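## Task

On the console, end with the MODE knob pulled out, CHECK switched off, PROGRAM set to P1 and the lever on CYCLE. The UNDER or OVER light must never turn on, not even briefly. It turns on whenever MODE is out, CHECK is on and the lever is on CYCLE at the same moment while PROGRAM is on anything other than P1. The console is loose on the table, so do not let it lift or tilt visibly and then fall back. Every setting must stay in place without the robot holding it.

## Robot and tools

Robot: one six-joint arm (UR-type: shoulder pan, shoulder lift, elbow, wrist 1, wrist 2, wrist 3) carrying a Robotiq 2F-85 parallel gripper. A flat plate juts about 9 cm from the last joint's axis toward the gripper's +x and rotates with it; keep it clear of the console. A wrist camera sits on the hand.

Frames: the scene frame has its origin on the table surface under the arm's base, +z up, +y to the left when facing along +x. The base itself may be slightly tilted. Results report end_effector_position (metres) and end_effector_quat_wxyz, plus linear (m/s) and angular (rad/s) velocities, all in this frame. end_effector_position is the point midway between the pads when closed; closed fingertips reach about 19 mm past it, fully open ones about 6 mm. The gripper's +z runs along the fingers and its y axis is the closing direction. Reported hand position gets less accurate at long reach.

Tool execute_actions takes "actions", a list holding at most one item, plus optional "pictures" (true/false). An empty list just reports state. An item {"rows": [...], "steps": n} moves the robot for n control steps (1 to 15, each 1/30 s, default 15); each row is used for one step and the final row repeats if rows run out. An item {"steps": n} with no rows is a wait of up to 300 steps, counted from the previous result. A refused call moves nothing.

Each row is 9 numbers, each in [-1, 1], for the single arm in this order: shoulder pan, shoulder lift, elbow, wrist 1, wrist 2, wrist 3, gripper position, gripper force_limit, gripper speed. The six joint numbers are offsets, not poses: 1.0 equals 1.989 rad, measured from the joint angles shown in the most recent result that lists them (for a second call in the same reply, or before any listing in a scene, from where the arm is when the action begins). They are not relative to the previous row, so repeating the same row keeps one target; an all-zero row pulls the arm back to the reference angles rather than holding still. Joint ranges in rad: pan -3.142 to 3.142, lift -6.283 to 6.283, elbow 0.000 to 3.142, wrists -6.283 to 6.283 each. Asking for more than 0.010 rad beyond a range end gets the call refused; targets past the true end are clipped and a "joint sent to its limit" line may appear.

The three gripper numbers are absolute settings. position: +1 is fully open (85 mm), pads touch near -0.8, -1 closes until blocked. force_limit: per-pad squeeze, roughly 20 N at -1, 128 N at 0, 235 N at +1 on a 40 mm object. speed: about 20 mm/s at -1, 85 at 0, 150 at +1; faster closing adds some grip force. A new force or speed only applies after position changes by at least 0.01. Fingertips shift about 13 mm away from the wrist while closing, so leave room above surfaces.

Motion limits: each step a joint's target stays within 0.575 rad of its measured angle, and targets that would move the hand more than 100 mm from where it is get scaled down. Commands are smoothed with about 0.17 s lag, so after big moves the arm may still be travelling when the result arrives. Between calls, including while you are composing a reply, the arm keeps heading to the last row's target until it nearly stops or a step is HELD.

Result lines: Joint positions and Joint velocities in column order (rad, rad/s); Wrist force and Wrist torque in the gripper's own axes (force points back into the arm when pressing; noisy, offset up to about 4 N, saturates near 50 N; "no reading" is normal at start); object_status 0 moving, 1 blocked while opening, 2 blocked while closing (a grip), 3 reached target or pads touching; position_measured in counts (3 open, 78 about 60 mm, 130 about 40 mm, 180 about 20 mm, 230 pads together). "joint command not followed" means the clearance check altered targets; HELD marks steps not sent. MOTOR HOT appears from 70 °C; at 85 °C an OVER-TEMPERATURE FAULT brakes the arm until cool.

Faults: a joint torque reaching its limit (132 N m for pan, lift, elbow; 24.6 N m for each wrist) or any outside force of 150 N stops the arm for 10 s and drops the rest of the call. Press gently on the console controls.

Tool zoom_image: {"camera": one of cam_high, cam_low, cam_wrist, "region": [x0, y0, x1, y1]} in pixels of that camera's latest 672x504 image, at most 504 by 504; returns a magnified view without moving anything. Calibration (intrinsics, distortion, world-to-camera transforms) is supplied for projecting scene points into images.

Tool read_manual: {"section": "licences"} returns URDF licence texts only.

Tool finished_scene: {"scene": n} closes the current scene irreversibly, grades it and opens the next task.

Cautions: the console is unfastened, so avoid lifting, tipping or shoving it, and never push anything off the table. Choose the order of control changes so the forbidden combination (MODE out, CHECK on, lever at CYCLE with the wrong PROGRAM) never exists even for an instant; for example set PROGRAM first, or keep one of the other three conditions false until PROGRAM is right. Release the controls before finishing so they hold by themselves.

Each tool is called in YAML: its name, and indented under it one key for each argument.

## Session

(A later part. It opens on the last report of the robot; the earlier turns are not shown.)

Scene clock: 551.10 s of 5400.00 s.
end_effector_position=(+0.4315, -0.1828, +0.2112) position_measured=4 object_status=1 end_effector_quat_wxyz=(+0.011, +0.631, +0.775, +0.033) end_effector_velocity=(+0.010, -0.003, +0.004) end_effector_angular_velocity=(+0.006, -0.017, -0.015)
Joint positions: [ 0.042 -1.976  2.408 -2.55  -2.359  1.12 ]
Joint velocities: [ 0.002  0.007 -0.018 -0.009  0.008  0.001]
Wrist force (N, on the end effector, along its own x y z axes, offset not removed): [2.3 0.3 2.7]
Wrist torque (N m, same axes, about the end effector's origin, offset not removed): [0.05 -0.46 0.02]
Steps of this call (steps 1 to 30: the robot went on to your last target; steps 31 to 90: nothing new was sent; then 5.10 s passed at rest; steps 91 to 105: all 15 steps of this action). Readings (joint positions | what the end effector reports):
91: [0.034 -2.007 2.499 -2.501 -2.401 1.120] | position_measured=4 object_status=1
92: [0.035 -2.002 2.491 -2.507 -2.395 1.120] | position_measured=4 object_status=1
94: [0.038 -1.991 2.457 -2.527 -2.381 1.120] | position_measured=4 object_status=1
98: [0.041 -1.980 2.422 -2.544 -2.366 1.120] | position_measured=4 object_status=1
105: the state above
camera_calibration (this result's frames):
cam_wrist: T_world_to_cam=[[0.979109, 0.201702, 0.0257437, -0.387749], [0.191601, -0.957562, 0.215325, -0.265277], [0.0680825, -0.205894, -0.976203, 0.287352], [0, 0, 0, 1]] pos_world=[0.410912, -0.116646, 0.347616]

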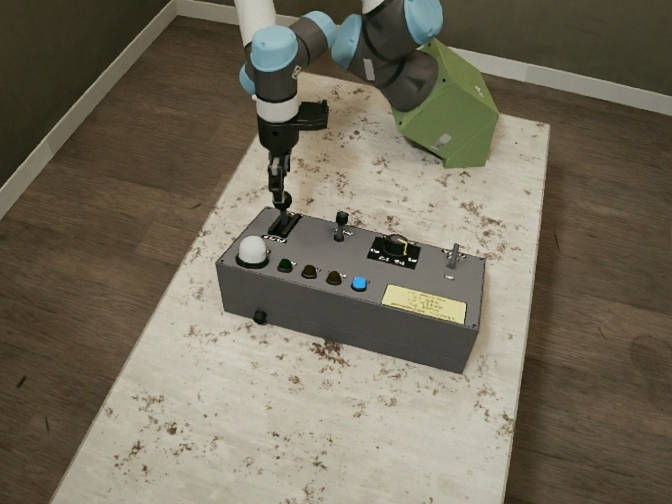

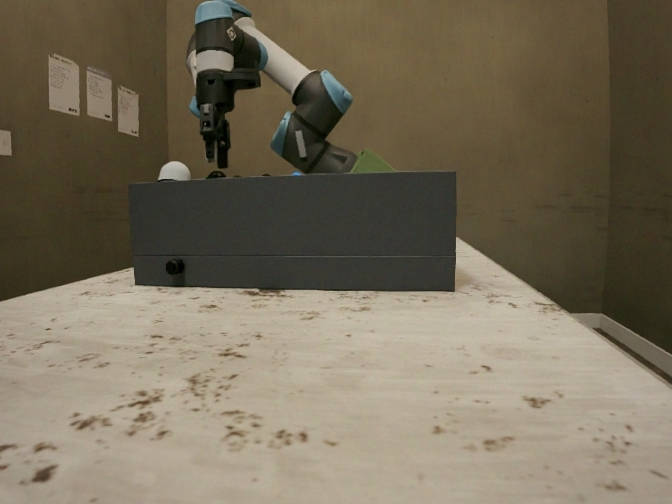

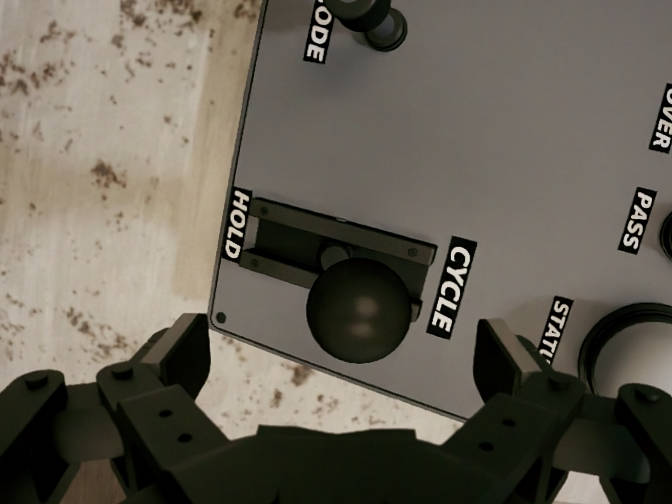

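execute_actions:
  actions:
    - {"rows": [[-0.0185,0.0151,0.0119,-0.0509,0.0037,0,1,0,0],[-0.037,0.0302,0.0238,-0.1018,0.0073,0,1,0,0]], "steps": 12}

Scene clock: 562.27 s of 5400.00 s.
end_effector_position=(+0.4337, -0.1882, +0.1833) position_measured=4 object_status=1 end_effector_quat_wxyz=(+0.024, +0.670, +0.741, +0.026) end_effector_velocity=(+0.002, -0.006, -0.013) end_effector_angular_velocity=(-0.018, -0.015, -0.068)
Joint positions: [-0.027 -1.919  2.453 -2.739 -2.346  1.12 ]
Joint velocities: [-0.038  0.03   0.024 -0.116  0.007  0.001]
Wrist force (N, on the end effector, along its own x y z axes, offset not removed): [1.9 2.2 -0.2]
Wrist torque (N m, same axes, about the end effector's origin, offset not removed): [0.14 -0.31 0.22]
Steps of this call (steps 1 to 15: the robot went on to your last target; steps 16 to 90: nothing new was sent; then 7.77 s passed at rest; steps 91 to 102: all 12 steps of this action). Readings (joint positions | what the end effector reports):
91: [0.042 -1.974 2.406 -2.552 -2.358 1.120] | position_measured=4 object_status=1
92: [0.036 -1.970 2.411 -2.561 -2.357 1.120] | position_measured=4 object_status=1
94: [0.012 -1.950 2.427 -2.619 -2.352 1.120] | position_measured=4 object_status=1
98: [-0.018 -1.926 2.446 -2.710 -2.347 1.120] | position_measured=4 object_status=1
102: the state above
camera_calibration (this result's frames):
cam_wrist: T_world_to_cam=[[0.994526, 0.0990203, 0.0333471, -0.415493], [0.0882414, -0.966897, 0.239422, -0.226265], [0.0559509, -0.235169, -0.970343, 0.257569], [0, 0, 0, 1]] pos_world=[0.418773, -0.117061, 0.317958]

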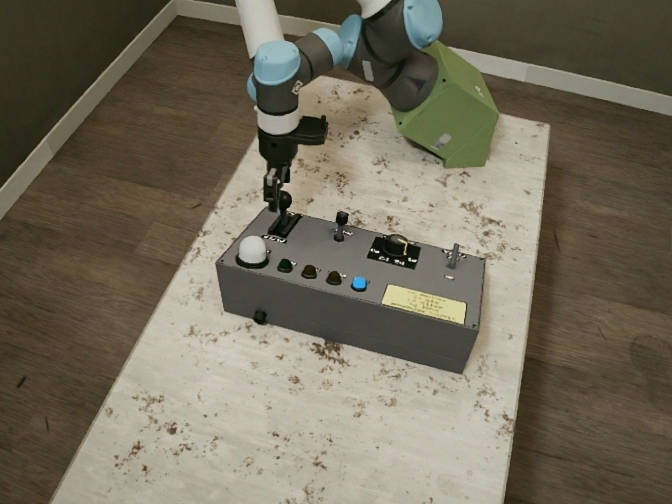

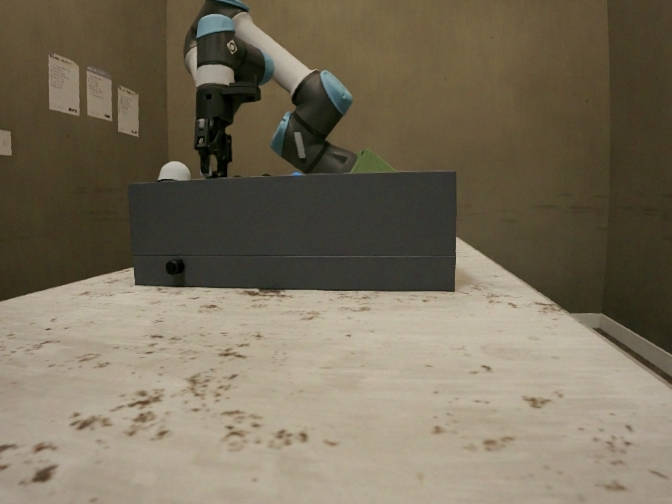

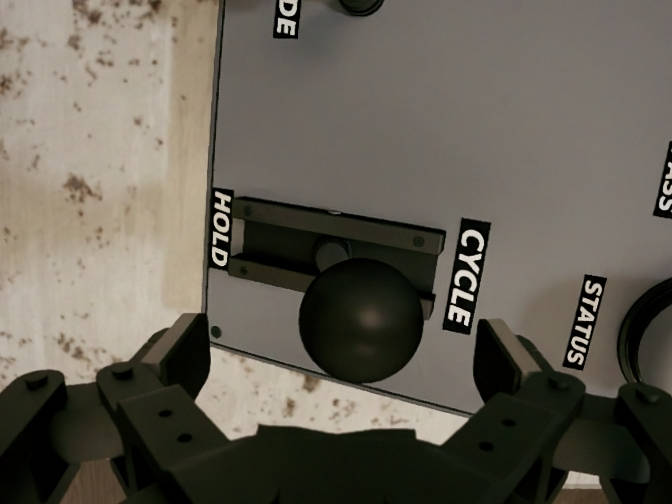

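execute_actions:
  actions:
    - {"rows": [[-0.0123,0.01,0.008,-0.034,0.0024,0,1,0,0],[-0.0247,0.0201,0.0158,-0.0678,0.0049,0,1,0,0],[-0.037,0.0302,0.0238,-0.1018,0.0073,0,1,0,0]], "steps": 12}

Scene clock: 565.50 s of 5400.00 s.
end_effector_position=(+0.4310, -0.1966, +0.1577) position_measured=4 object_status=1 end_effector_quat_wxyz=(+0.041, +0.706, +0.706, +0.019) end_effector_velocity=(-0.001, -0.008, -0.013) end_effector_angular_velocity=(-0.023, -0.016, -0.066)
Joint positions: [-0.096 -1.863  2.497 -2.928 -2.332  1.12 ]
Joint velocities: [-0.041  0.033  0.025 -0.121  0.008 -0.001]
Wrist force (N, on the end effector, along its own x y z axes, offset not removed): [-0.6 -0.2 2.1]
Wrist torque (N m, same axes, about the end effector's origin, offset not removed): [-0.22 0.20 0.22]
Steps of this call (steps 1 to 30: the robot went on to your last target; steps 31 to 85: nothing new was sent; steps 86 to 97: all 12 steps of this action). Readings (joint positions | what the end effector reports):
86: [-0.032 -1.915 2.456 -2.754 -2.345 1.120] | position_measured=4 object_status=1
87: [-0.036 -1.912 2.458 -2.761 -2.344 1.120] | position_measured=4 object_status=1
89: [-0.054 -1.897 2.471 -2.806 -2.340 1.120] | position_measured=4 object_status=1
93: [-0.086 -1.871 2.491 -2.897 -2.334 1.120] | position_measured=4 object_status=1
97: the state above
camera_calibration (this result's frames):
cam_wrist: T_world_to_cam=[[0.998973, -0.00153047, 0.0452844, -0.434718], [-0.0136436, -0.963204, 0.268423, -0.187931], [0.0432074, -0.268765, -0.962236, 0.22849], [0, 0, 0, 1]] pos_world=[0.421835, -0.120271, 0.289992]

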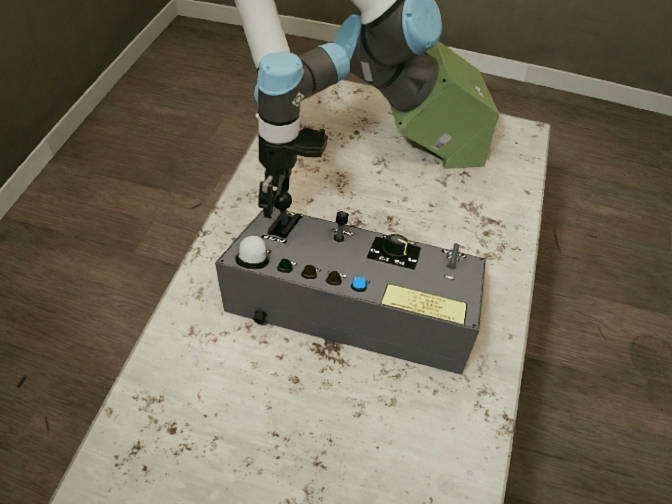

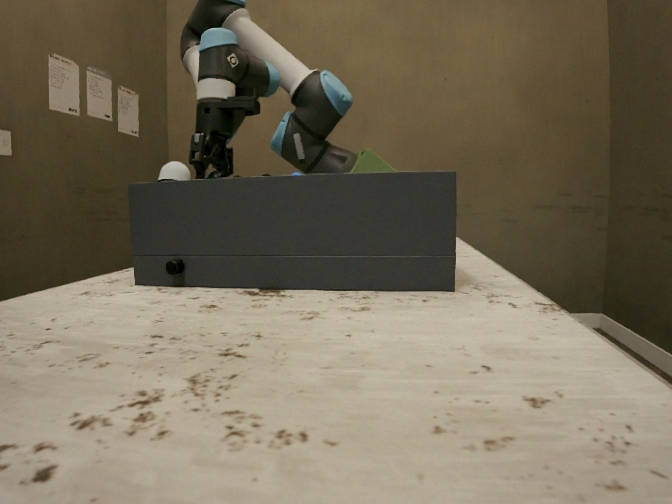

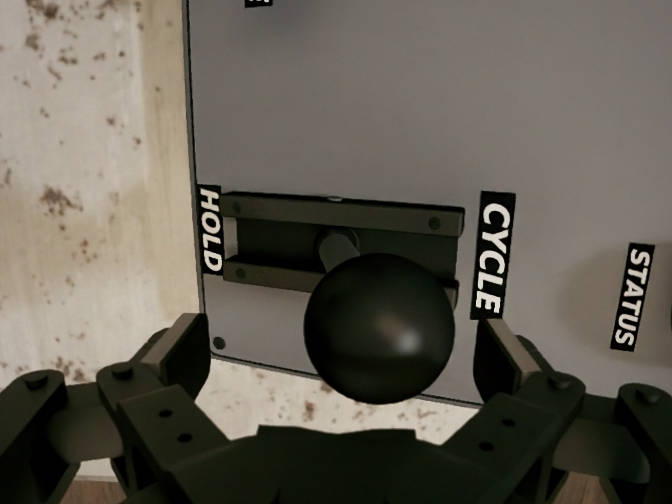

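execute_actions:
  actions:
    - {"rows": [[0.0124,0.0142,-0.002,0.0017,-0.0044,0,1,-1,0]], "steps": 10}
  pictures: false

execute_actions:
  actions:
    - {"rows": [[0,0,0,0,0,0,-1,-1,0]], "steps": 15}

Scene clock: 571.27 s of 5400.00 s.
end_effector_position=(+0.4334, -0.1856, +0.1566) position_measured=4 object_status=1 end_effector_quat_wxyz=(+0.037, +0.696, +0.717, +0.020) end_effector_velocity=(+0.002, +0.010, +0.001) end_effector_angular_velocity=(+0.007, +0.004, +0.031)
Joint positions: [-0.074 -1.837  2.494 -2.926 -2.34   1.12 ]
Joint velocities: [ 0.023  0.019 -0.006  0.013 -0.007 -0.   ]
Wrist force (N, on the end effector, along its own x y z axes, offset not removed): [1.2 -1.2 3.7]
Wrist torque (N m, same axes, about the end effector's origin, offset not removed): [-0.33 -0.08 0.16]
Steps of this call (steps 1 to 30: the robot went on to your last target; steps 31 to 90: nothing new was sent; then 2.43 s passed at rest; steps 91 to 100: all 10 steps of this action). Readings (joint positions | what the end effector reports):
91: [-0.100 -1.858 2.500 -2.942 -2.331 1.120] | position_measured=4 object_status=1
92: [-0.096 -1.855 2.499 -2.939 -2.333 1.120] | position_measured=4 object_status=1
94: [-0.086 -1.846 2.497 -2.933 -2.336 1.120] | position_measured=4 object_status=1
98: [-0.076 -1.838 2.494 -2.927 -2.339 1.120] | position_measured=4 object_status=1
100: the state above

Scene clock: 571.77 s of 5400.00 s.
end_effector_position=(+0.4335, -0.1857, +0.1567) position_measured=97 object_status=0 end_effector_quat_wxyz=(+0.037, +0.696, +0.717, +0.020) end_effector_velocity=(+0.000, -0.001, +0.000) end_effector_angular_velocity=(+0.000, -0.002, -0.004)
Joint positions: [-0.074 -1.837  2.493 -2.926 -2.34   1.12 ]
Joint velocities: [-0.002 -0.001 -0.    -0.002  0.002  0.001]
Wrist force (N, on the end effector, along its own x y z axes, offset not removed): [-0.4 6.5 -2.5]
Wrist torque (N m, same axes, about the end effector's origin, offset not removed): [0.20 0.20 0.04]
Steps of this call (steps 1 to 15: all 15 steps of this action). Readings (joint positions | what the end effector reports):
1: [-0.073 -1.836 2.494 -2.925 -2.340 1.120] | position_measured=4 object_status=0
2: [-0.073 -1.836 2.493 -2.925 -2.340 1.120] | position_measured=5 object_status=0
4: [-0.073 -1.836 2.493 -2.925 -2.340 1.120] | position_measured=15 object_status=0
8: [-0.074 -1.836 2.493 -2.925 -2.340 1.120] | position_measured=44 object_status=0
15: the state above
camera_calibration (this result's frames):
cam_wrist: T_world_to_cam=[[0.998738, 0.0277469, 0.0418548, -0.431085], [0.015799, -0.964779, 0.262587, -0.18921], [0.0476666, -0.261594, -0.964, 0.230014], [0, 0, 0, 1]] pos_world=[0.422566, -0.110414, 0.289461]

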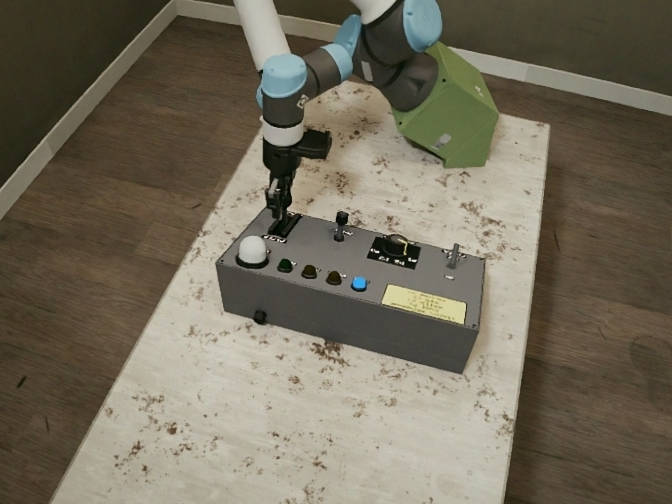

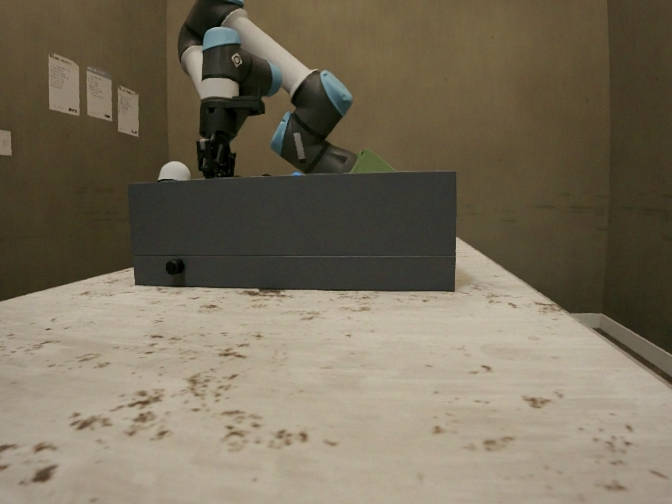

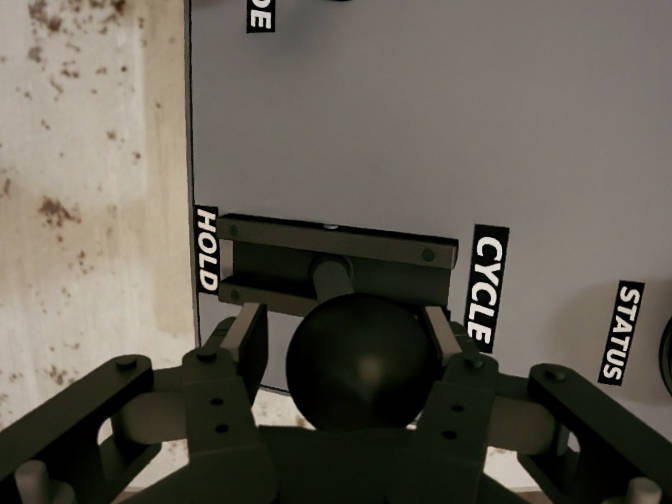

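execute_actions:
  actions:
    - {"steps": 15}
  pictures: false

Scene clock: 572.70 s of 5400.00 s.
end_effector_position=(+0.4334, -0.1856, +0.1566) position_measured=133 object_status=2 end_effector_quat_wxyz=(+0.037, +0.696, +0.717, +0.020) end_effector_velocity=(-0.000, +0.000, -0.000) end_effector_angular_velocity=(-0.000, +0.001, +0.000)
Joint positions: [-0.074 -1.837  2.494 -2.926 -2.34   1.12 ]
Joint velocities: [-0.  0.  0.  0. -0. -0.]
Wrist force (N, on the end effector, along its own x y z axes, offset not removed): [0.6 10.6 -10.9]
Wrist torque (N m, same axes, about the end effector's origin, offset not removed): [-0.06 -0.25 0.19]
Steps of this call (steps 1 to 15: the robot went on to your last target; steps 16 to 28: nothing new was sent). Readings (joint positions | what the end effector reports):
1: [-0.074 -1.837 2.493 -2.926 -2.340 1.120] | position_measured=104 object_status=0
2: [-0.074 -1.837 2.493 -2.926 -2.340 1.120] | position_measured=112 object_status=0
4: [-0.074 -1.837 2.493 -2.926 -2.340 1.120] | position_measured=127 object_status=0
8: [-0.074 -1.837 2.494 -2.926 -2.340 1.120] | position_measured=133 object_status=0
28: the state above
The arm was judged still, so your last target was given up. Only a new action makes it travel on or press farther. Fingers that are still opening or closing keep moving.

execute_actions:
  actions:
    - {"rows": [[0.0014,0.0045,-0.0049,0.0019,-0.0005,0,-1,-1,0],[0.0028,0.009,-0.0099,0.0038,-0.0011,0,-1,-1,0],[0.0042,0.0134,-0.0148,0.0057,-0.0016,0,-1,-1,0],[0.0056,0.0179,-0.0197,0.0076,-0.0022,0,-1,-1,0]], "steps": 10}
  pictures: false

Scene clock: 576.77 s of 5400.00 s.
end_effector_position=(+0.4463, -0.1843, +0.1554) position_measured=133 object_status=2 end_effector_quat_wxyz=(+0.035, +0.691, +0.721, +0.020) end_effector_velocity=(+0.022, +0.001, +0.000) end_effector_angular_velocity=(+0.006, -0.009, +0.009)
Joint positions: [-0.065 -1.806  2.46  -2.912 -2.344  1.12 ]
Joint velocities: [ 0.014  0.042 -0.05   0.01   0.     0.001]
Wrist force (N, on the end effector, along its own x y z axes, offset not removed): [-2.1 -41.1 -7.2]
Wrist torque (N m, same axes, about the end effector's origin, offset not removed): [-0.39 0.35 -0.07]
Steps of this call (steps 1 to 90: nothing new was sent; then 0.73 s passed at rest; steps 91 to 100: all 10 steps of this action). Readings (joint positions | what the end effector reports):
91: [-0.074 -1.836 2.494 -2.926 -2.340 1.120] | position_measured=133 object_status=2
92: [-0.073 -1.835 2.492 -2.925 -2.340 1.120] | position_measured=133 object_status=2
94: [-0.071 -1.827 2.483 -2.921 -2.341 1.120] | position_measured=133 object_status=2
98: [-0.066 -1.810 2.465 -2.914 -2.344 1.120] | position_measured=133 object_status=2
100: the state above

execute_actions:
  actions: []

Scene clock: 592.23 s of 5400.00 s.
end_effector_position=(+0.4487, -0.1842, +0.1555) position_measured=133 object_status=2 end_effector_quat_wxyz=(+0.035, +0.691, +0.722, +0.021) end_effector_velocity=(+0.000, -0.000, +0.000) end_effector_angular_velocity=(+0.000, -0.000, -0.001)
Joint positions: [-0.063 -1.801  2.454 -2.911 -2.344  1.12 ]
Joint velocities: [ 0.     0.    -0.     0.     0.     0.001]
Wrist force (N, on the end effector, along its own x y z axes, offset not removed): [-0.7 -36.2 -8.4]
Wrist torque (N m, same axes, about the end effector's origin, offset not removed): [-0.29 0.19 -0.05]
Steps of this call (steps 1 to 15: the robot went on to your last target; steps 16 to 90: nothing new was sent; then 12.47 s passed at rest). Readings (joint positions | what the end effector reports):
1: [-0.064 -1.805 2.459 -2.912 -2.344 1.120] | position_measured=133 object_status=2
2: [-0.064 -1.804 2.458 -2.912 -2.344 1.120] | position_measured=133 object_status=2
4: [-0.063 -1.803 2.456 -2.911 -2.344 1.120] | position_measured=133 object_status=2
8: [-0.063 -1.802 2.455 -2.911 -2.344 1.120] | position_measured=133 object_status=2
90: the state above
The arm was judged still, so your last target was given up. Only a new action makes it travel on or press farther. Fingers that are still opening or closing keep moving.
camera_calibration (this result's frames):
cam_wrist: T_world_to_cam=[[0.998295, 0.0420838, 0.0404422, -0.443189], [0.0301343, -0.96504, 0.260363, -0.193859], [0.0499854, -0.2587, -0.964663, 0.228076], [0, 0, 0, 1]] pos_world=[0.436875, -0.109428, 0.288413]

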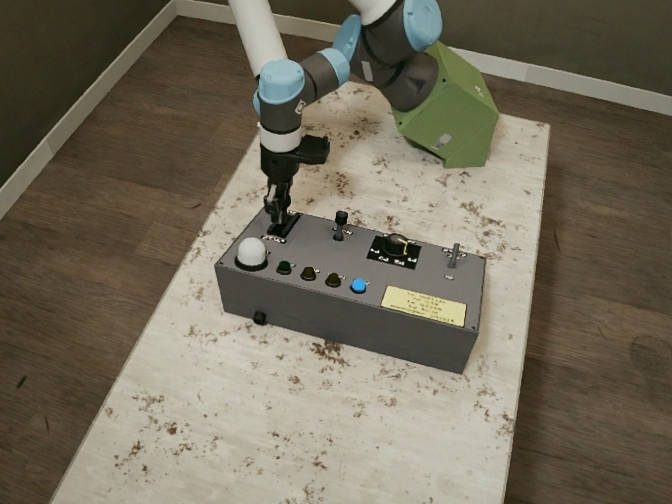

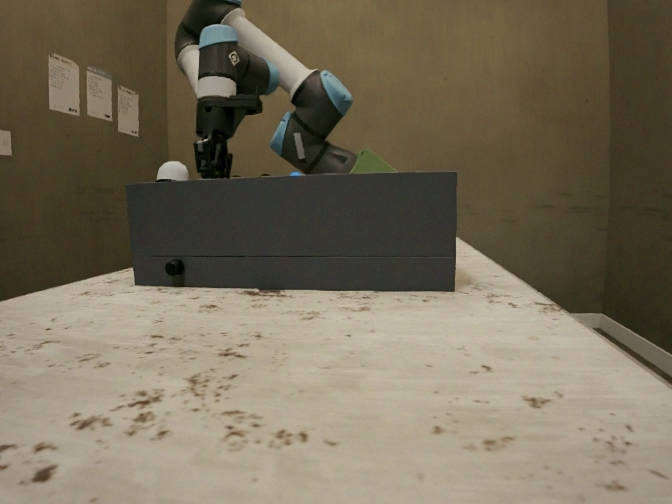

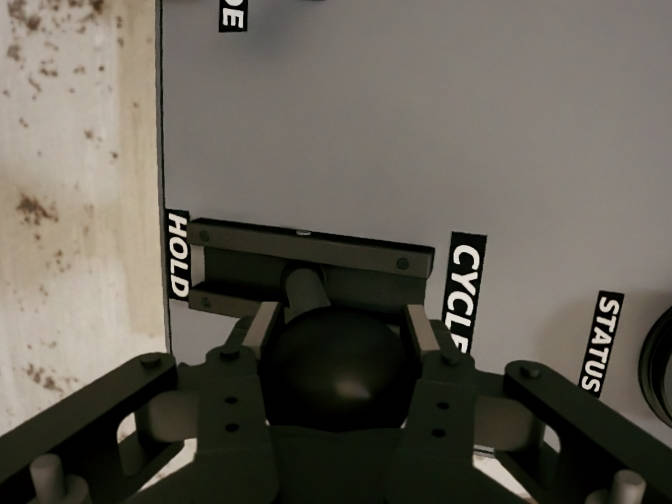

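execute_actions:
  actions:
    - {"rows":[[0.0004,0.005,-0.004,-0.001,-0.0003,0,-1,-1,0],[0.0007,0.011,-0.0085,-0.002,-0.0007,0,-1,-1,0],[0.001,0.016,-0.013,-0.003,-0.001,0,-1,-1,0],[0.0014,0.0213,-0.017,-0.0039,-0.0014,0,-1,-1,0]],"steps":10}
  pictures: false

Scene clock: 597.10 s of 5400.00 s.
end_effector_position=(+0.4614, -0.1835, +0.1515) position_measured=133 object_status=2 end_effector_quat_wxyz=(+0.036, +0.690, +0.722, +0.020) end_effector_velocity=(+0.017, +0.001, -0.005) end_effector_angular_velocity=(-0.004, -0.001, +0.002)
Joint positions: [-0.06  -1.765  2.425 -2.917 -2.347  1.12 ]
Joint velocities: [ 0.004  0.049 -0.039 -0.01  -0.005 -0.   ]
Wrist force (N, on the end effector, along its own x y z axes, offset not removed): [-6.5 -36.0 -5.8]
Wrist torque (N m, same axes, about the end effector's origin, offset not removed): [-0.51 -0.07 -0.12]
Steps of this call (steps 1 to 90: nothing new was sent; then 1.53 s passed at rest; steps 91 to 100: all 10 steps of this action). Readings (joint positions | what the end effector reports):
91: [-0.063 -1.801 2.454 -2.911 -2.344 1.120] | position_measured=133 object_status=2
92: [-0.063 -1.799 2.453 -2.911 -2.344 1.120] | position_measured=133 object_status=2
94: [-0.062 -1.789 2.445 -2.913 -2.345 1.120] | position_measured=133 object_status=2
98: [-0.061 -1.769 2.429 -2.917 -2.347 1.120] | position_measured=133 object_status=2
100: the state above

execute_actions:
  actions:
    - {"rows":[[0.0004,0.005,-0.004,-0.0015,-0.0003,0,-1,-1,0],[0.0007,0.011,-0.0085,-0.003,-0.0007,0,-1,-1,0],[0.001,0.016,-0.013,-0.0045,-0.001,0,-1,-1,0],[0.0014,0.0213,-0.017,-0.006,-0.0014,0,-1,-1,0]],"steps":10}

Scene clock: 599.37 s of 5400.00 s.
end_effector_position=(+0.4746, -0.1830, +0.1476) position_measured=133 object_status=2 end_effector_quat_wxyz=(+0.038, +0.691, +0.722, +0.021) end_effector_velocity=(+0.016, +0.002, -0.005) end_effector_angular_velocity=(-0.003, -0.003, +0.000)
Joint positions: [-0.058 -1.728  2.396 -2.928 -2.35   1.12 ]
Joint velocities: [ 0.004  0.045 -0.035 -0.012 -0.004  0.   ]
Wrist force (N, on the end effector, along its own x y z axes, offset not removed): [-33.4 -50.0 -50.0]
Wrist torque (N m, same axes, about the end effector's origin, offset not removed): [1.59 0.80 -0.22]
Steps of this call (steps 1 to 15: the robot went on to your last target; steps 16 to 58: nothing new was sent; steps 59 to 68: all 10 steps of this action). Readings (joint positions | what the end effector reports):
59: [-0.060 -1.759 2.421 -2.918 -2.347 1.120] | position_measured=133 object_status=2
60: [-0.060 -1.758 2.420 -2.919 -2.347 1.120] | position_measured=133 object_status=2
62: [-0.059 -1.750 2.414 -2.921 -2.348 1.120] | position_measured=133 object_status=2
66: [-0.058 -1.732 2.399 -2.927 -2.349 1.120] | position_measured=133 object_status=2
68: the state above
camera_calibration (this result's frames):
cam_wrist: T_world_to_cam=[[0.998132, 0.0429521, 0.0434517, -0.468943], [0.0299876, -0.964029, 0.2641, -0.191672], [0.0532323, -0.262304, -0.963516, 0.21712], [0, 0, 0, 1]] pos_world=[0.462257, -0.107684, 0.280196]

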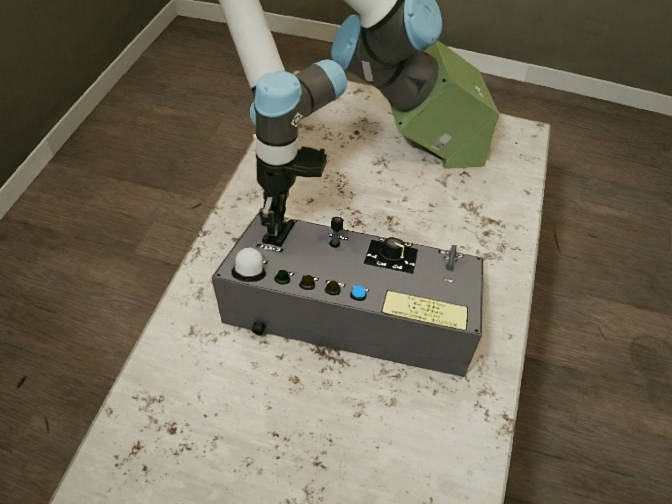

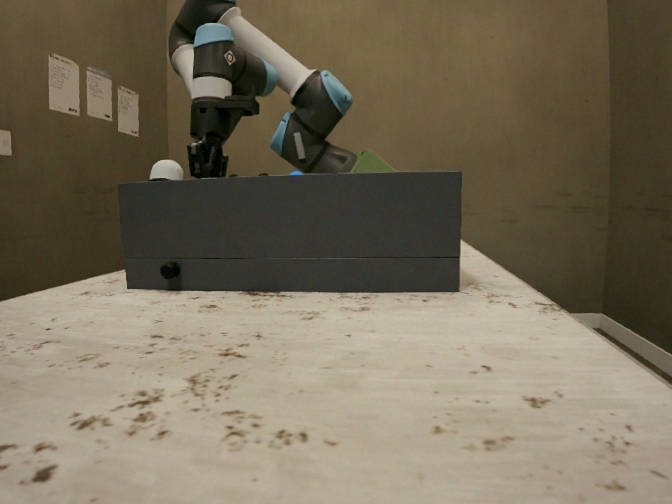

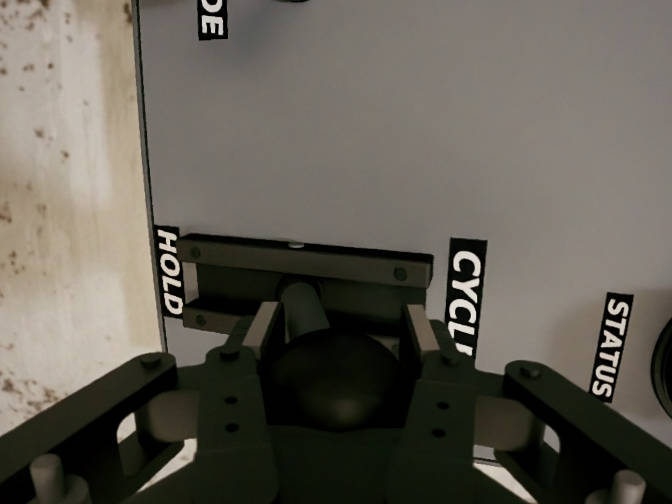

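execute_actions:
  actions:
    - {"rows":[[0,0,0,0,0,0,1,-1,0]],"steps":12}

Scene clock: 609.73 s of 5400.00 s.
end_effector_position=(+0.4730, -0.1845, +0.1461) position_measured=133 object_status=2 end_effector_quat_wxyz=(+0.037, +0.689, +0.724, +0.013) end_effector_velocity=(-0.000, +0.000, -0.000) end_effector_angular_velocity=(-0.000, +0.001, +0.001)
Joint positions: [-0.058 -1.723  2.394 -2.922 -2.363  1.12 ]
Joint velocities: [-0.     0.     0.     0.    -0.    -0.001]
Wrist force (N, on the end effector, along its own x y z axes, offset not removed): [0.3 -28.0 2.2]
Wrist torque (N m, same axes, about the end effector's origin, offset not removed): [-1.01 0.02 0.15]
FORCE FAULT: contact force on the arm reached its limit, and the arm stopped for 10 seconds. The contact can be on any part of the arm, not only on its tool. The arm's remaining commands of this call were not run. The arm holds still and accepts commands again. Move the arm away from the contact; if what it grips holds it there, let go first. Pushing or pulling that hard again can fault the arm again.
The stop began at step 11 of this call (marked STOPPED below). From that step on the arm followed nothing that you had sent. 12 steps, steps kept back included, did not run and will not run. Nothing is kept back now, and the robot has no last target.
Steps of this call (steps 1 to 10: the robot went on to your last target; steps 11 to 311: the stop). Readings (joint positions | what the end effector reports):
1: [-0.058 -1.726 2.395 -2.928 -2.350 1.120] | position_measured=133 object_status=2
2: [-0.058 -1.725 2.394 -2.928 -2.350 1.120] | position_measured=133 object_status=2
4: [-0.058 -1.724 2.393 -2.929 -2.350 1.120] | position_measured=133 object_status=2
8: [-0.058 -1.723 2.392 -2.929 -2.350 1.120] | position_measured=133 object_status=2
11: [-0.058 -1.723 2.392 -2.929 -2.353 1.120] | position_measured=133 object_status=2 STOPPED
311: the state above
camera_calibration (this result's frames):
cam_wrist: T_world_to_cam=[[0.998305, 0.0483251, 0.0324459, -0.464726], [0.0376334, -0.961114, 0.273575, -0.19719], [0.0444047, -0.27189, -0.961303, 0.217521], [0, 0, 0, 1]] pos_world=[0.4617, -0.107922, 0.278128]

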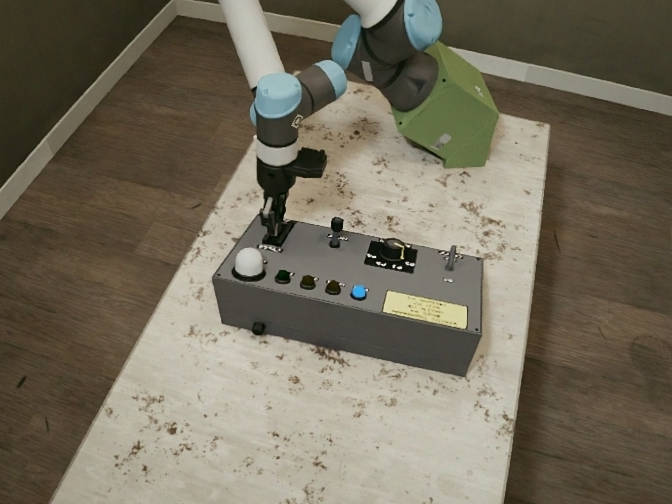

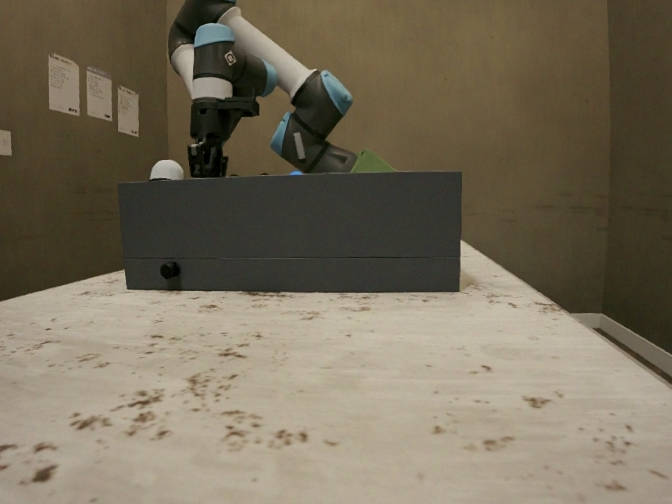

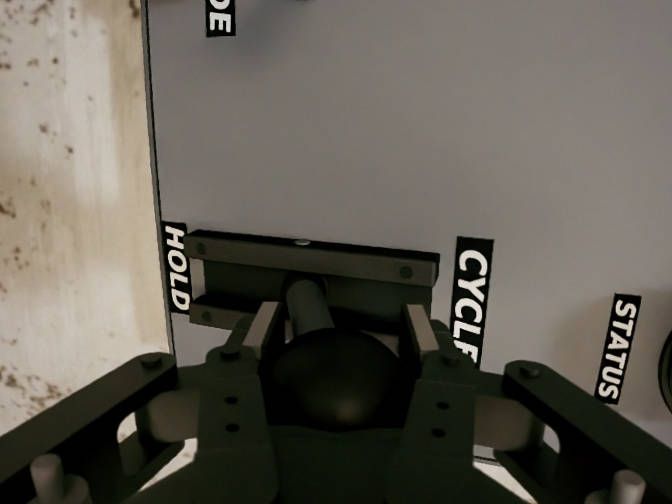

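execute_actions:
  actions:
    - {"rows":[[0,0,0,0,0,0,1,-1,1]],"steps":15}

Scene clock: 611.50 s of 5400.00 s.
end_effector_position=(+0.4730, -0.1845, +0.1461) position_measured=5 object_status=0 end_effector_quat_wxyz=(+0.037, +0.689, +0.724, +0.013) end_effector_velocity=(-0.000, -0.000, -0.000) end_effector_angular_velocity=(-0.001, +0.001, +0.001)
Joint positions: [-0.058 -1.723  2.394 -2.922 -2.363  1.12 ]
Joint velocities: [-0.001  0.    -0.     0.001 -0.001 -0.001]
Wrist force (N, on the end effector, along its own x y z axes, offset not removed): [0.6 2.2 2.1]
Wrist torque (N m, same axes, about the end effector's origin, offset not removed): [0.30 0.02 -0.03]
Steps of this call (steps 1 to 38: nothing new was sent; steps 39 to 53: all 15 steps of this action). Readings (joint positions | what the end effector reports):
39: [-0.058 -1.723 2.394 -2.922 -2.363 1.120] | position_measured=133 object_status=0
40: [-0.058 -1.723 2.394 -2.922 -2.363 1.120] | position_measured=131 object_status=0
42: [-0.058 -1.723 2.394 -2.922 -2.363 1.120] | position_measured=114 object_status=0
46: [-0.058 -1.723 2.394 -2.922 -2.363 1.120] | position_measured=63 object_status=0
53: the state above
camera_calibration (this result's frames):
cam_wrist: T_world_to_cam=[[0.998305, 0.0483017, 0.0324808, -0.464738], [0.037602, -0.96112, 0.27356, -0.197169], [0.0444314, -0.271875, -0.961306, 0.217514], [0, 0, 0, 1]] pos_world=[0.4617, -0.107919, 0.27813]

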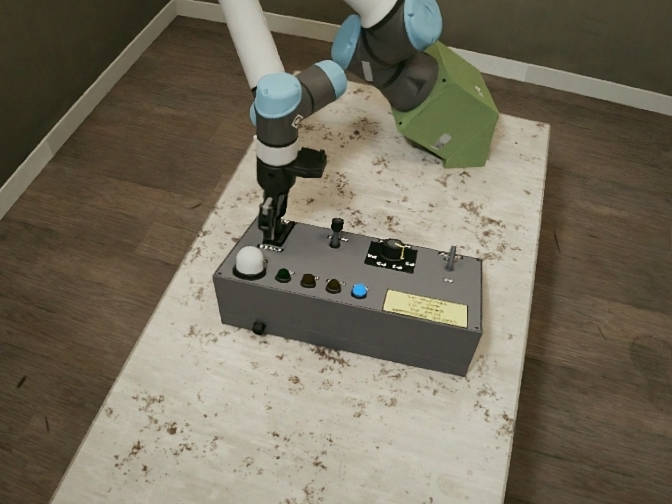

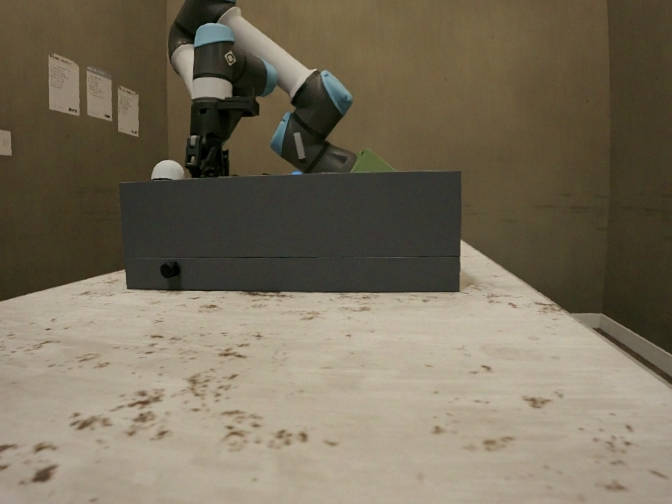

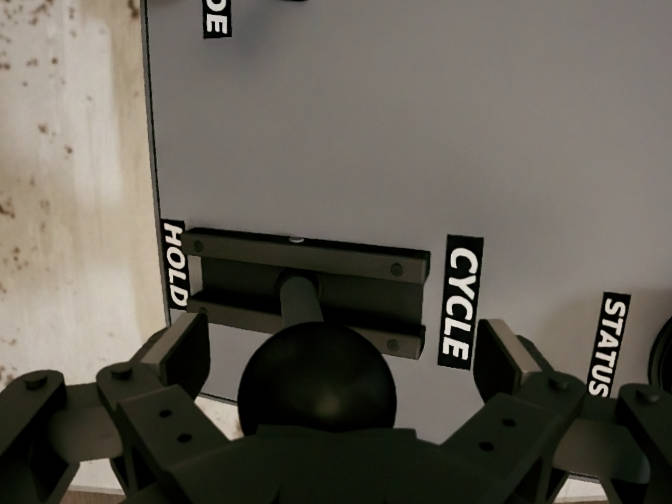

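zoom_image:
  camera: "cam_high"
  region: [200, 170, 380, 290]

Region (200, 170, 380, 290) of cam_high's 672x504 image, scaled by 2.800, with more detail than that image has.

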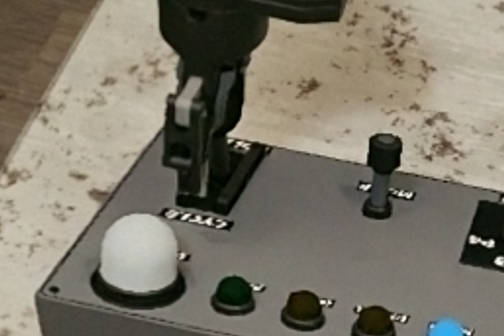

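Lift up and move aside to see the lever.

execute_actions:
  actions:
    - {"rows":[[0.02,-0.017,-0.013,0.057,-0.004,0,1,-1,0],[0.04,-0.034,-0.027,0.115,-0.008,0,1,-1,0],[0.06,-0.05,-0.04,0.17,-0.012,0,1,-1,0],[0.084,-0.068,-0.054,0.23,-0.016,0,1,-1,0]],"steps":15}

Scene clock: 621.47 s of 5400.00 s.
end_effector_position=(+0.4745, -0.1708, +0.2184) position_measured=3 object_status=3 end_effector_quat_wxyz=(+0.009, +0.596, +0.802, +0.028) end_effector_velocity=(-0.009, +0.006, +0.022) end_effector_angular_velocity=(+0.015, +0.026, +0.103)
Joint positions: [ 0.103 -1.854  2.29  -2.485 -2.394  1.12 ]
Joint velocities: [ 0.052 -0.04  -0.032  0.169 -0.009  0.001]
Wrist force (N, on the end effector, along its own x y z axes, offset not removed): [2.4 0.4 1.5]
Wrist torque (N m, same axes, about the end effector's origin, offset not removed): [-0.06 -0.14 -0.04]
Steps of this call (steps 1 to 15: the robot went on to your last target; steps 16 to 90: nothing new was sent; then 6.47 s passed at rest; steps 91 to 105: all 15 steps of this action). Readings (joint positions | what the end effector reports):
91: [-0.057 -1.724 2.393 -2.921 -2.363 1.120] | position_measured=3 object_status=3
92: [-0.051 -1.729 2.389 -2.912 -2.365 1.120] | position_measured=3 object_status=3
94: [-0.019 -1.757 2.367 -2.844 -2.372 1.120] | position_measured=3 object_status=3
98: [0.064 -1.823 2.314 -2.614 -2.387 1.120] | position_measured=3 object_status=3
105: the state above
camera_calibration (this result's frames):
cam_wrist: T_world_to_cam=[[0.95789, 0.286634, 0.0169728, -0.405951], [0.276078, -0.935635, 0.219926, -0.300964], [0.0789185, -0.205979, -0.975369, 0.288618], [0, 0, 0, 1]] pos_world=[0.449169, -0.105784, 0.354589]

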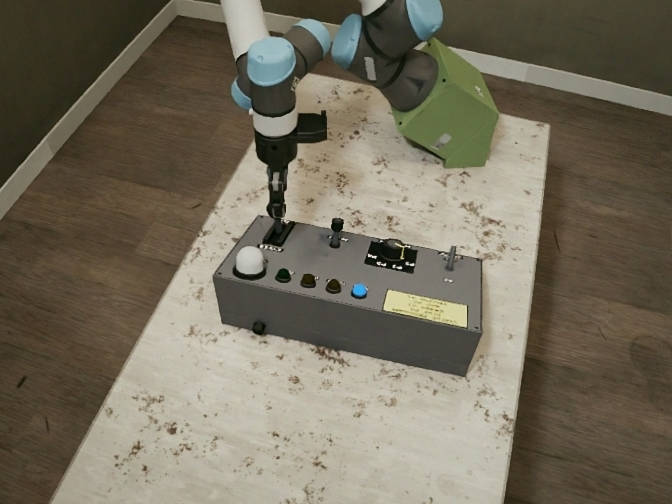

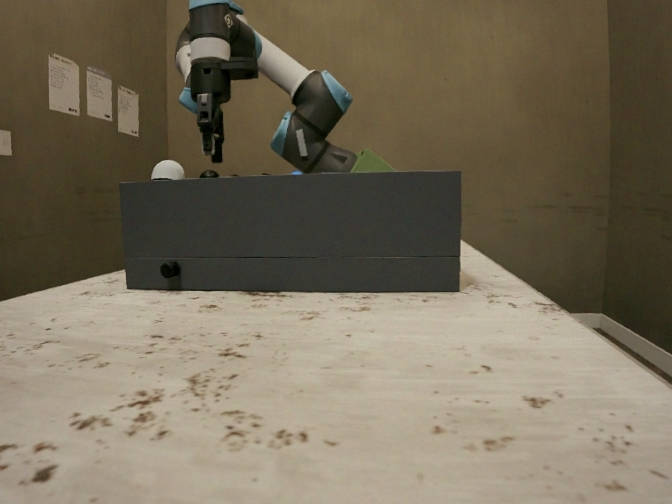

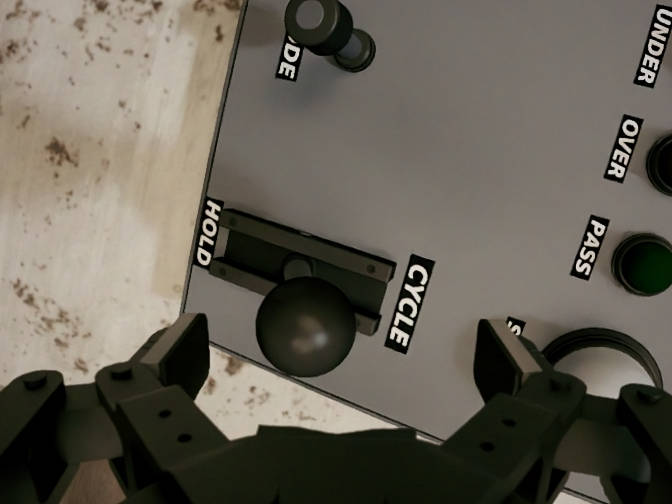

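execute_actions:
  actions:
    - {"rows":[[-0.02,0.014,0.014,-0.05,0.004,0,1,0,0],[-0.04,0.028,0.028,-0.1,0.008,0,1,0,0],[-0.06,0.042,0.042,-0.16,0.012,0,1,0,0],[-0.0744,0.053,0.0534,-0.1993,0.0147,0,1,0,0]],"steps":15}

Scene clock: 691.77 s of 5400.00 s.
end_effector_position=(+0.4692, -0.1817, +0.1552) position_measured=3 object_status=3 end_effector_quat_wxyz=(+0.032, +0.678, +0.735, +0.015) end_effector_velocity=(-0.001, -0.009, -0.015) end_effector_angular_velocity=(-0.023, -0.026, -0.084)
Joint positions: [-0.039 -1.752  2.393 -2.864 -2.365  1.12 ]
Joint velocities: [-0.044  0.03   0.031 -0.144  0.008 -0.   ]
Wrist force (N, on the end effector, along its own x y z axes, offset not removed): [1.4 1.0 -0.6]
Wrist torque (N m, same axes, about the end effector's origin, offset not removed): [0.17 -0.28 0.08]
Steps of this call (steps 1 to 30: the robot went on to your last target; steps 31 to 90: nothing new was sent; then 66.80 s passed at rest; steps 91 to 105: all 15 steps of this action). Readings (joint positions | what the end effector reports):
91: [0.109 -1.858 2.287 -2.465 -2.395 1.120] | position_measured=3 object_status=3
92: [0.102 -1.853 2.292 -2.474 -2.393 1.120] | position_measured=3 object_status=3
94: [0.069 -1.828 2.316 -2.542 -2.385 1.120] | position_measured=3 object_status=3
98: [-0.006 -1.776 2.369 -2.754 -2.371 1.120] | position_measured=3 object_status=3
105: the state above
camera_calibration (this result's frames):
cam_wrist: T_world_to_cam=[[0.99654, 0.0786998, 0.0267303, -0.454155], [0.0688971, -0.962068, 0.263966, -0.210231], [0.0464904, -0.261211, -0.964161, 0.228531], [0, 0, 0, 1]] pos_world=[0.456444, -0.106819, 0.287974]

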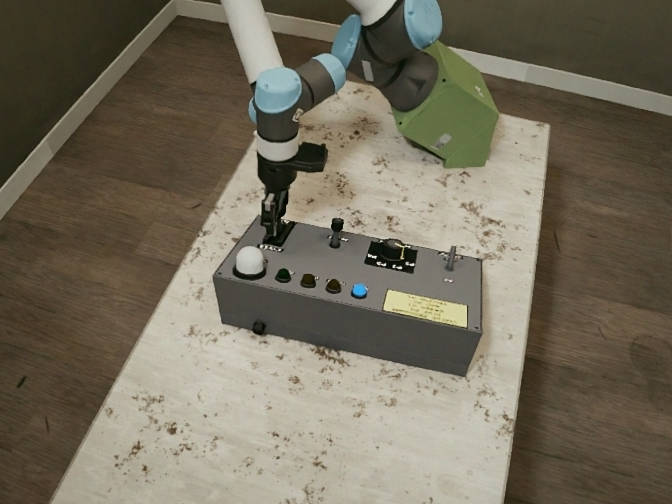

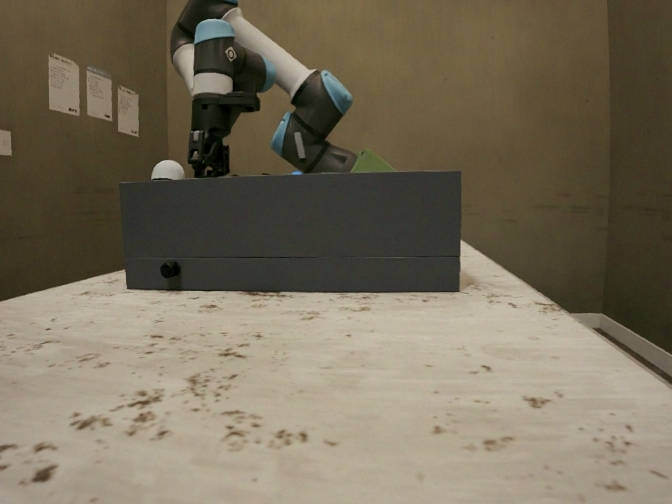

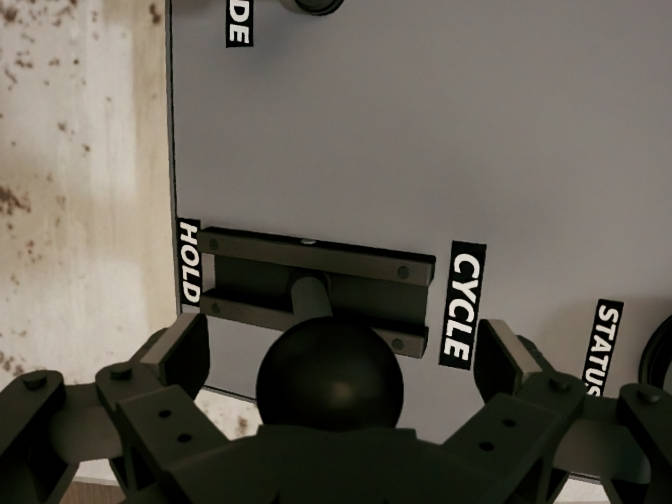

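Centered. Grip.

execute_actions:
  actions:
    - {"rows":[[0,0,0,0,0,0,-1,0,0]],"steps":15}
  pictures: false

Scene clock: 693.70 s of 5400.00 s.
end_effector_position=(+0.4692, -0.1818, +0.1551) position_measured=96 object_status=0 end_effector_quat_wxyz=(+0.032, +0.678, +0.734, +0.015) end_effector_velocity=(+0.000, -0.000, +0.000) end_effector_angular_velocity=(+0.000, +0.000, +0.002)
Joint positions: [-0.04  -1.752  2.393 -2.864 -2.365  1.12 ]
Joint velocities: [ 0.001 -0.001 -0.001  0.003 -0.    -0.001]
Wrist force (N, on the end effector, along its own x y z axes, offset not removed): [0.8 1.3 1.0]
Wrist torque (N m, same axes, about the end effector's origin, offset not removed): [0.16 -0.11 0.03]
Steps of this call (steps 1 to 30: the robot went on to your last target; steps 31 to 43: nothing new was sent; steps 44 to 58: all 15 steps of this action). Readings (joint positions | what the end effector reports):
44: [-0.044 -1.749 2.397 -2.881 -2.364 1.120] | position_measured=3 object_status=0
45: [-0.044 -1.749 2.396 -2.878 -2.364 1.120] | position_measured=4 object_status=0
47: [-0.042 -1.750 2.395 -2.872 -2.365 1.120] | position_measured=14 object_status=0
51: [-0.040 -1.751 2.394 -2.867 -2.365 1.120] | position_measured=43 object_status=0
58: the state above

execute_actions:
  actions:
    - {"rows":[[0,0,0,0,0,0,-1,0,0]],"steps":12}
  pictures: false

Scene clock: 696.07 s of 5400.00 s.
end_effector_position=(+0.4693, -0.1818, +0.1552) position_measured=139 object_status=2 end_effector_quat_wxyz=(+0.032, +0.678, +0.735, +0.015) end_effector_velocity=(+0.000, -0.000, +0.000) end_effector_angular_velocity=(-0.000, -0.000, +0.000)
Joint positions: [-0.039 -1.752  2.393 -2.864 -2.365  1.12 ]
Joint velocities: [ 0.    -0.    -0.    -0.    -0.    -0.001]
Wrist force (N, on the end effector, along its own x y z axes, offset not removed): [-0.7 -50.0 -27.8]
Wrist torque (N m, same axes, about the end effector's origin, offset not removed): [0.26 -0.41 0.15]
Steps of this call (steps 1 to 15: the robot went on to your last target; steps 16 to 59: nothing new was sent; steps 60 to 71: all 12 steps of this action). Readings (joint positions | what the end effector reports):
60: [-0.039 -1.752 2.393 -2.864 -2.365 1.120] | position_measured=139 object_status=2
61: [-0.039 -1.752 2.393 -2.864 -2.365 1.120] | position_measured=139 object_status=2
63: [-0.039 -1.752 2.393 -2.864 -2.365 1.120] | position_measured=139 object_status=2
67: [-0.039 -1.752 2.393 -2.864 -2.365 1.120] | position_measured=139 object_status=2
71: the state above


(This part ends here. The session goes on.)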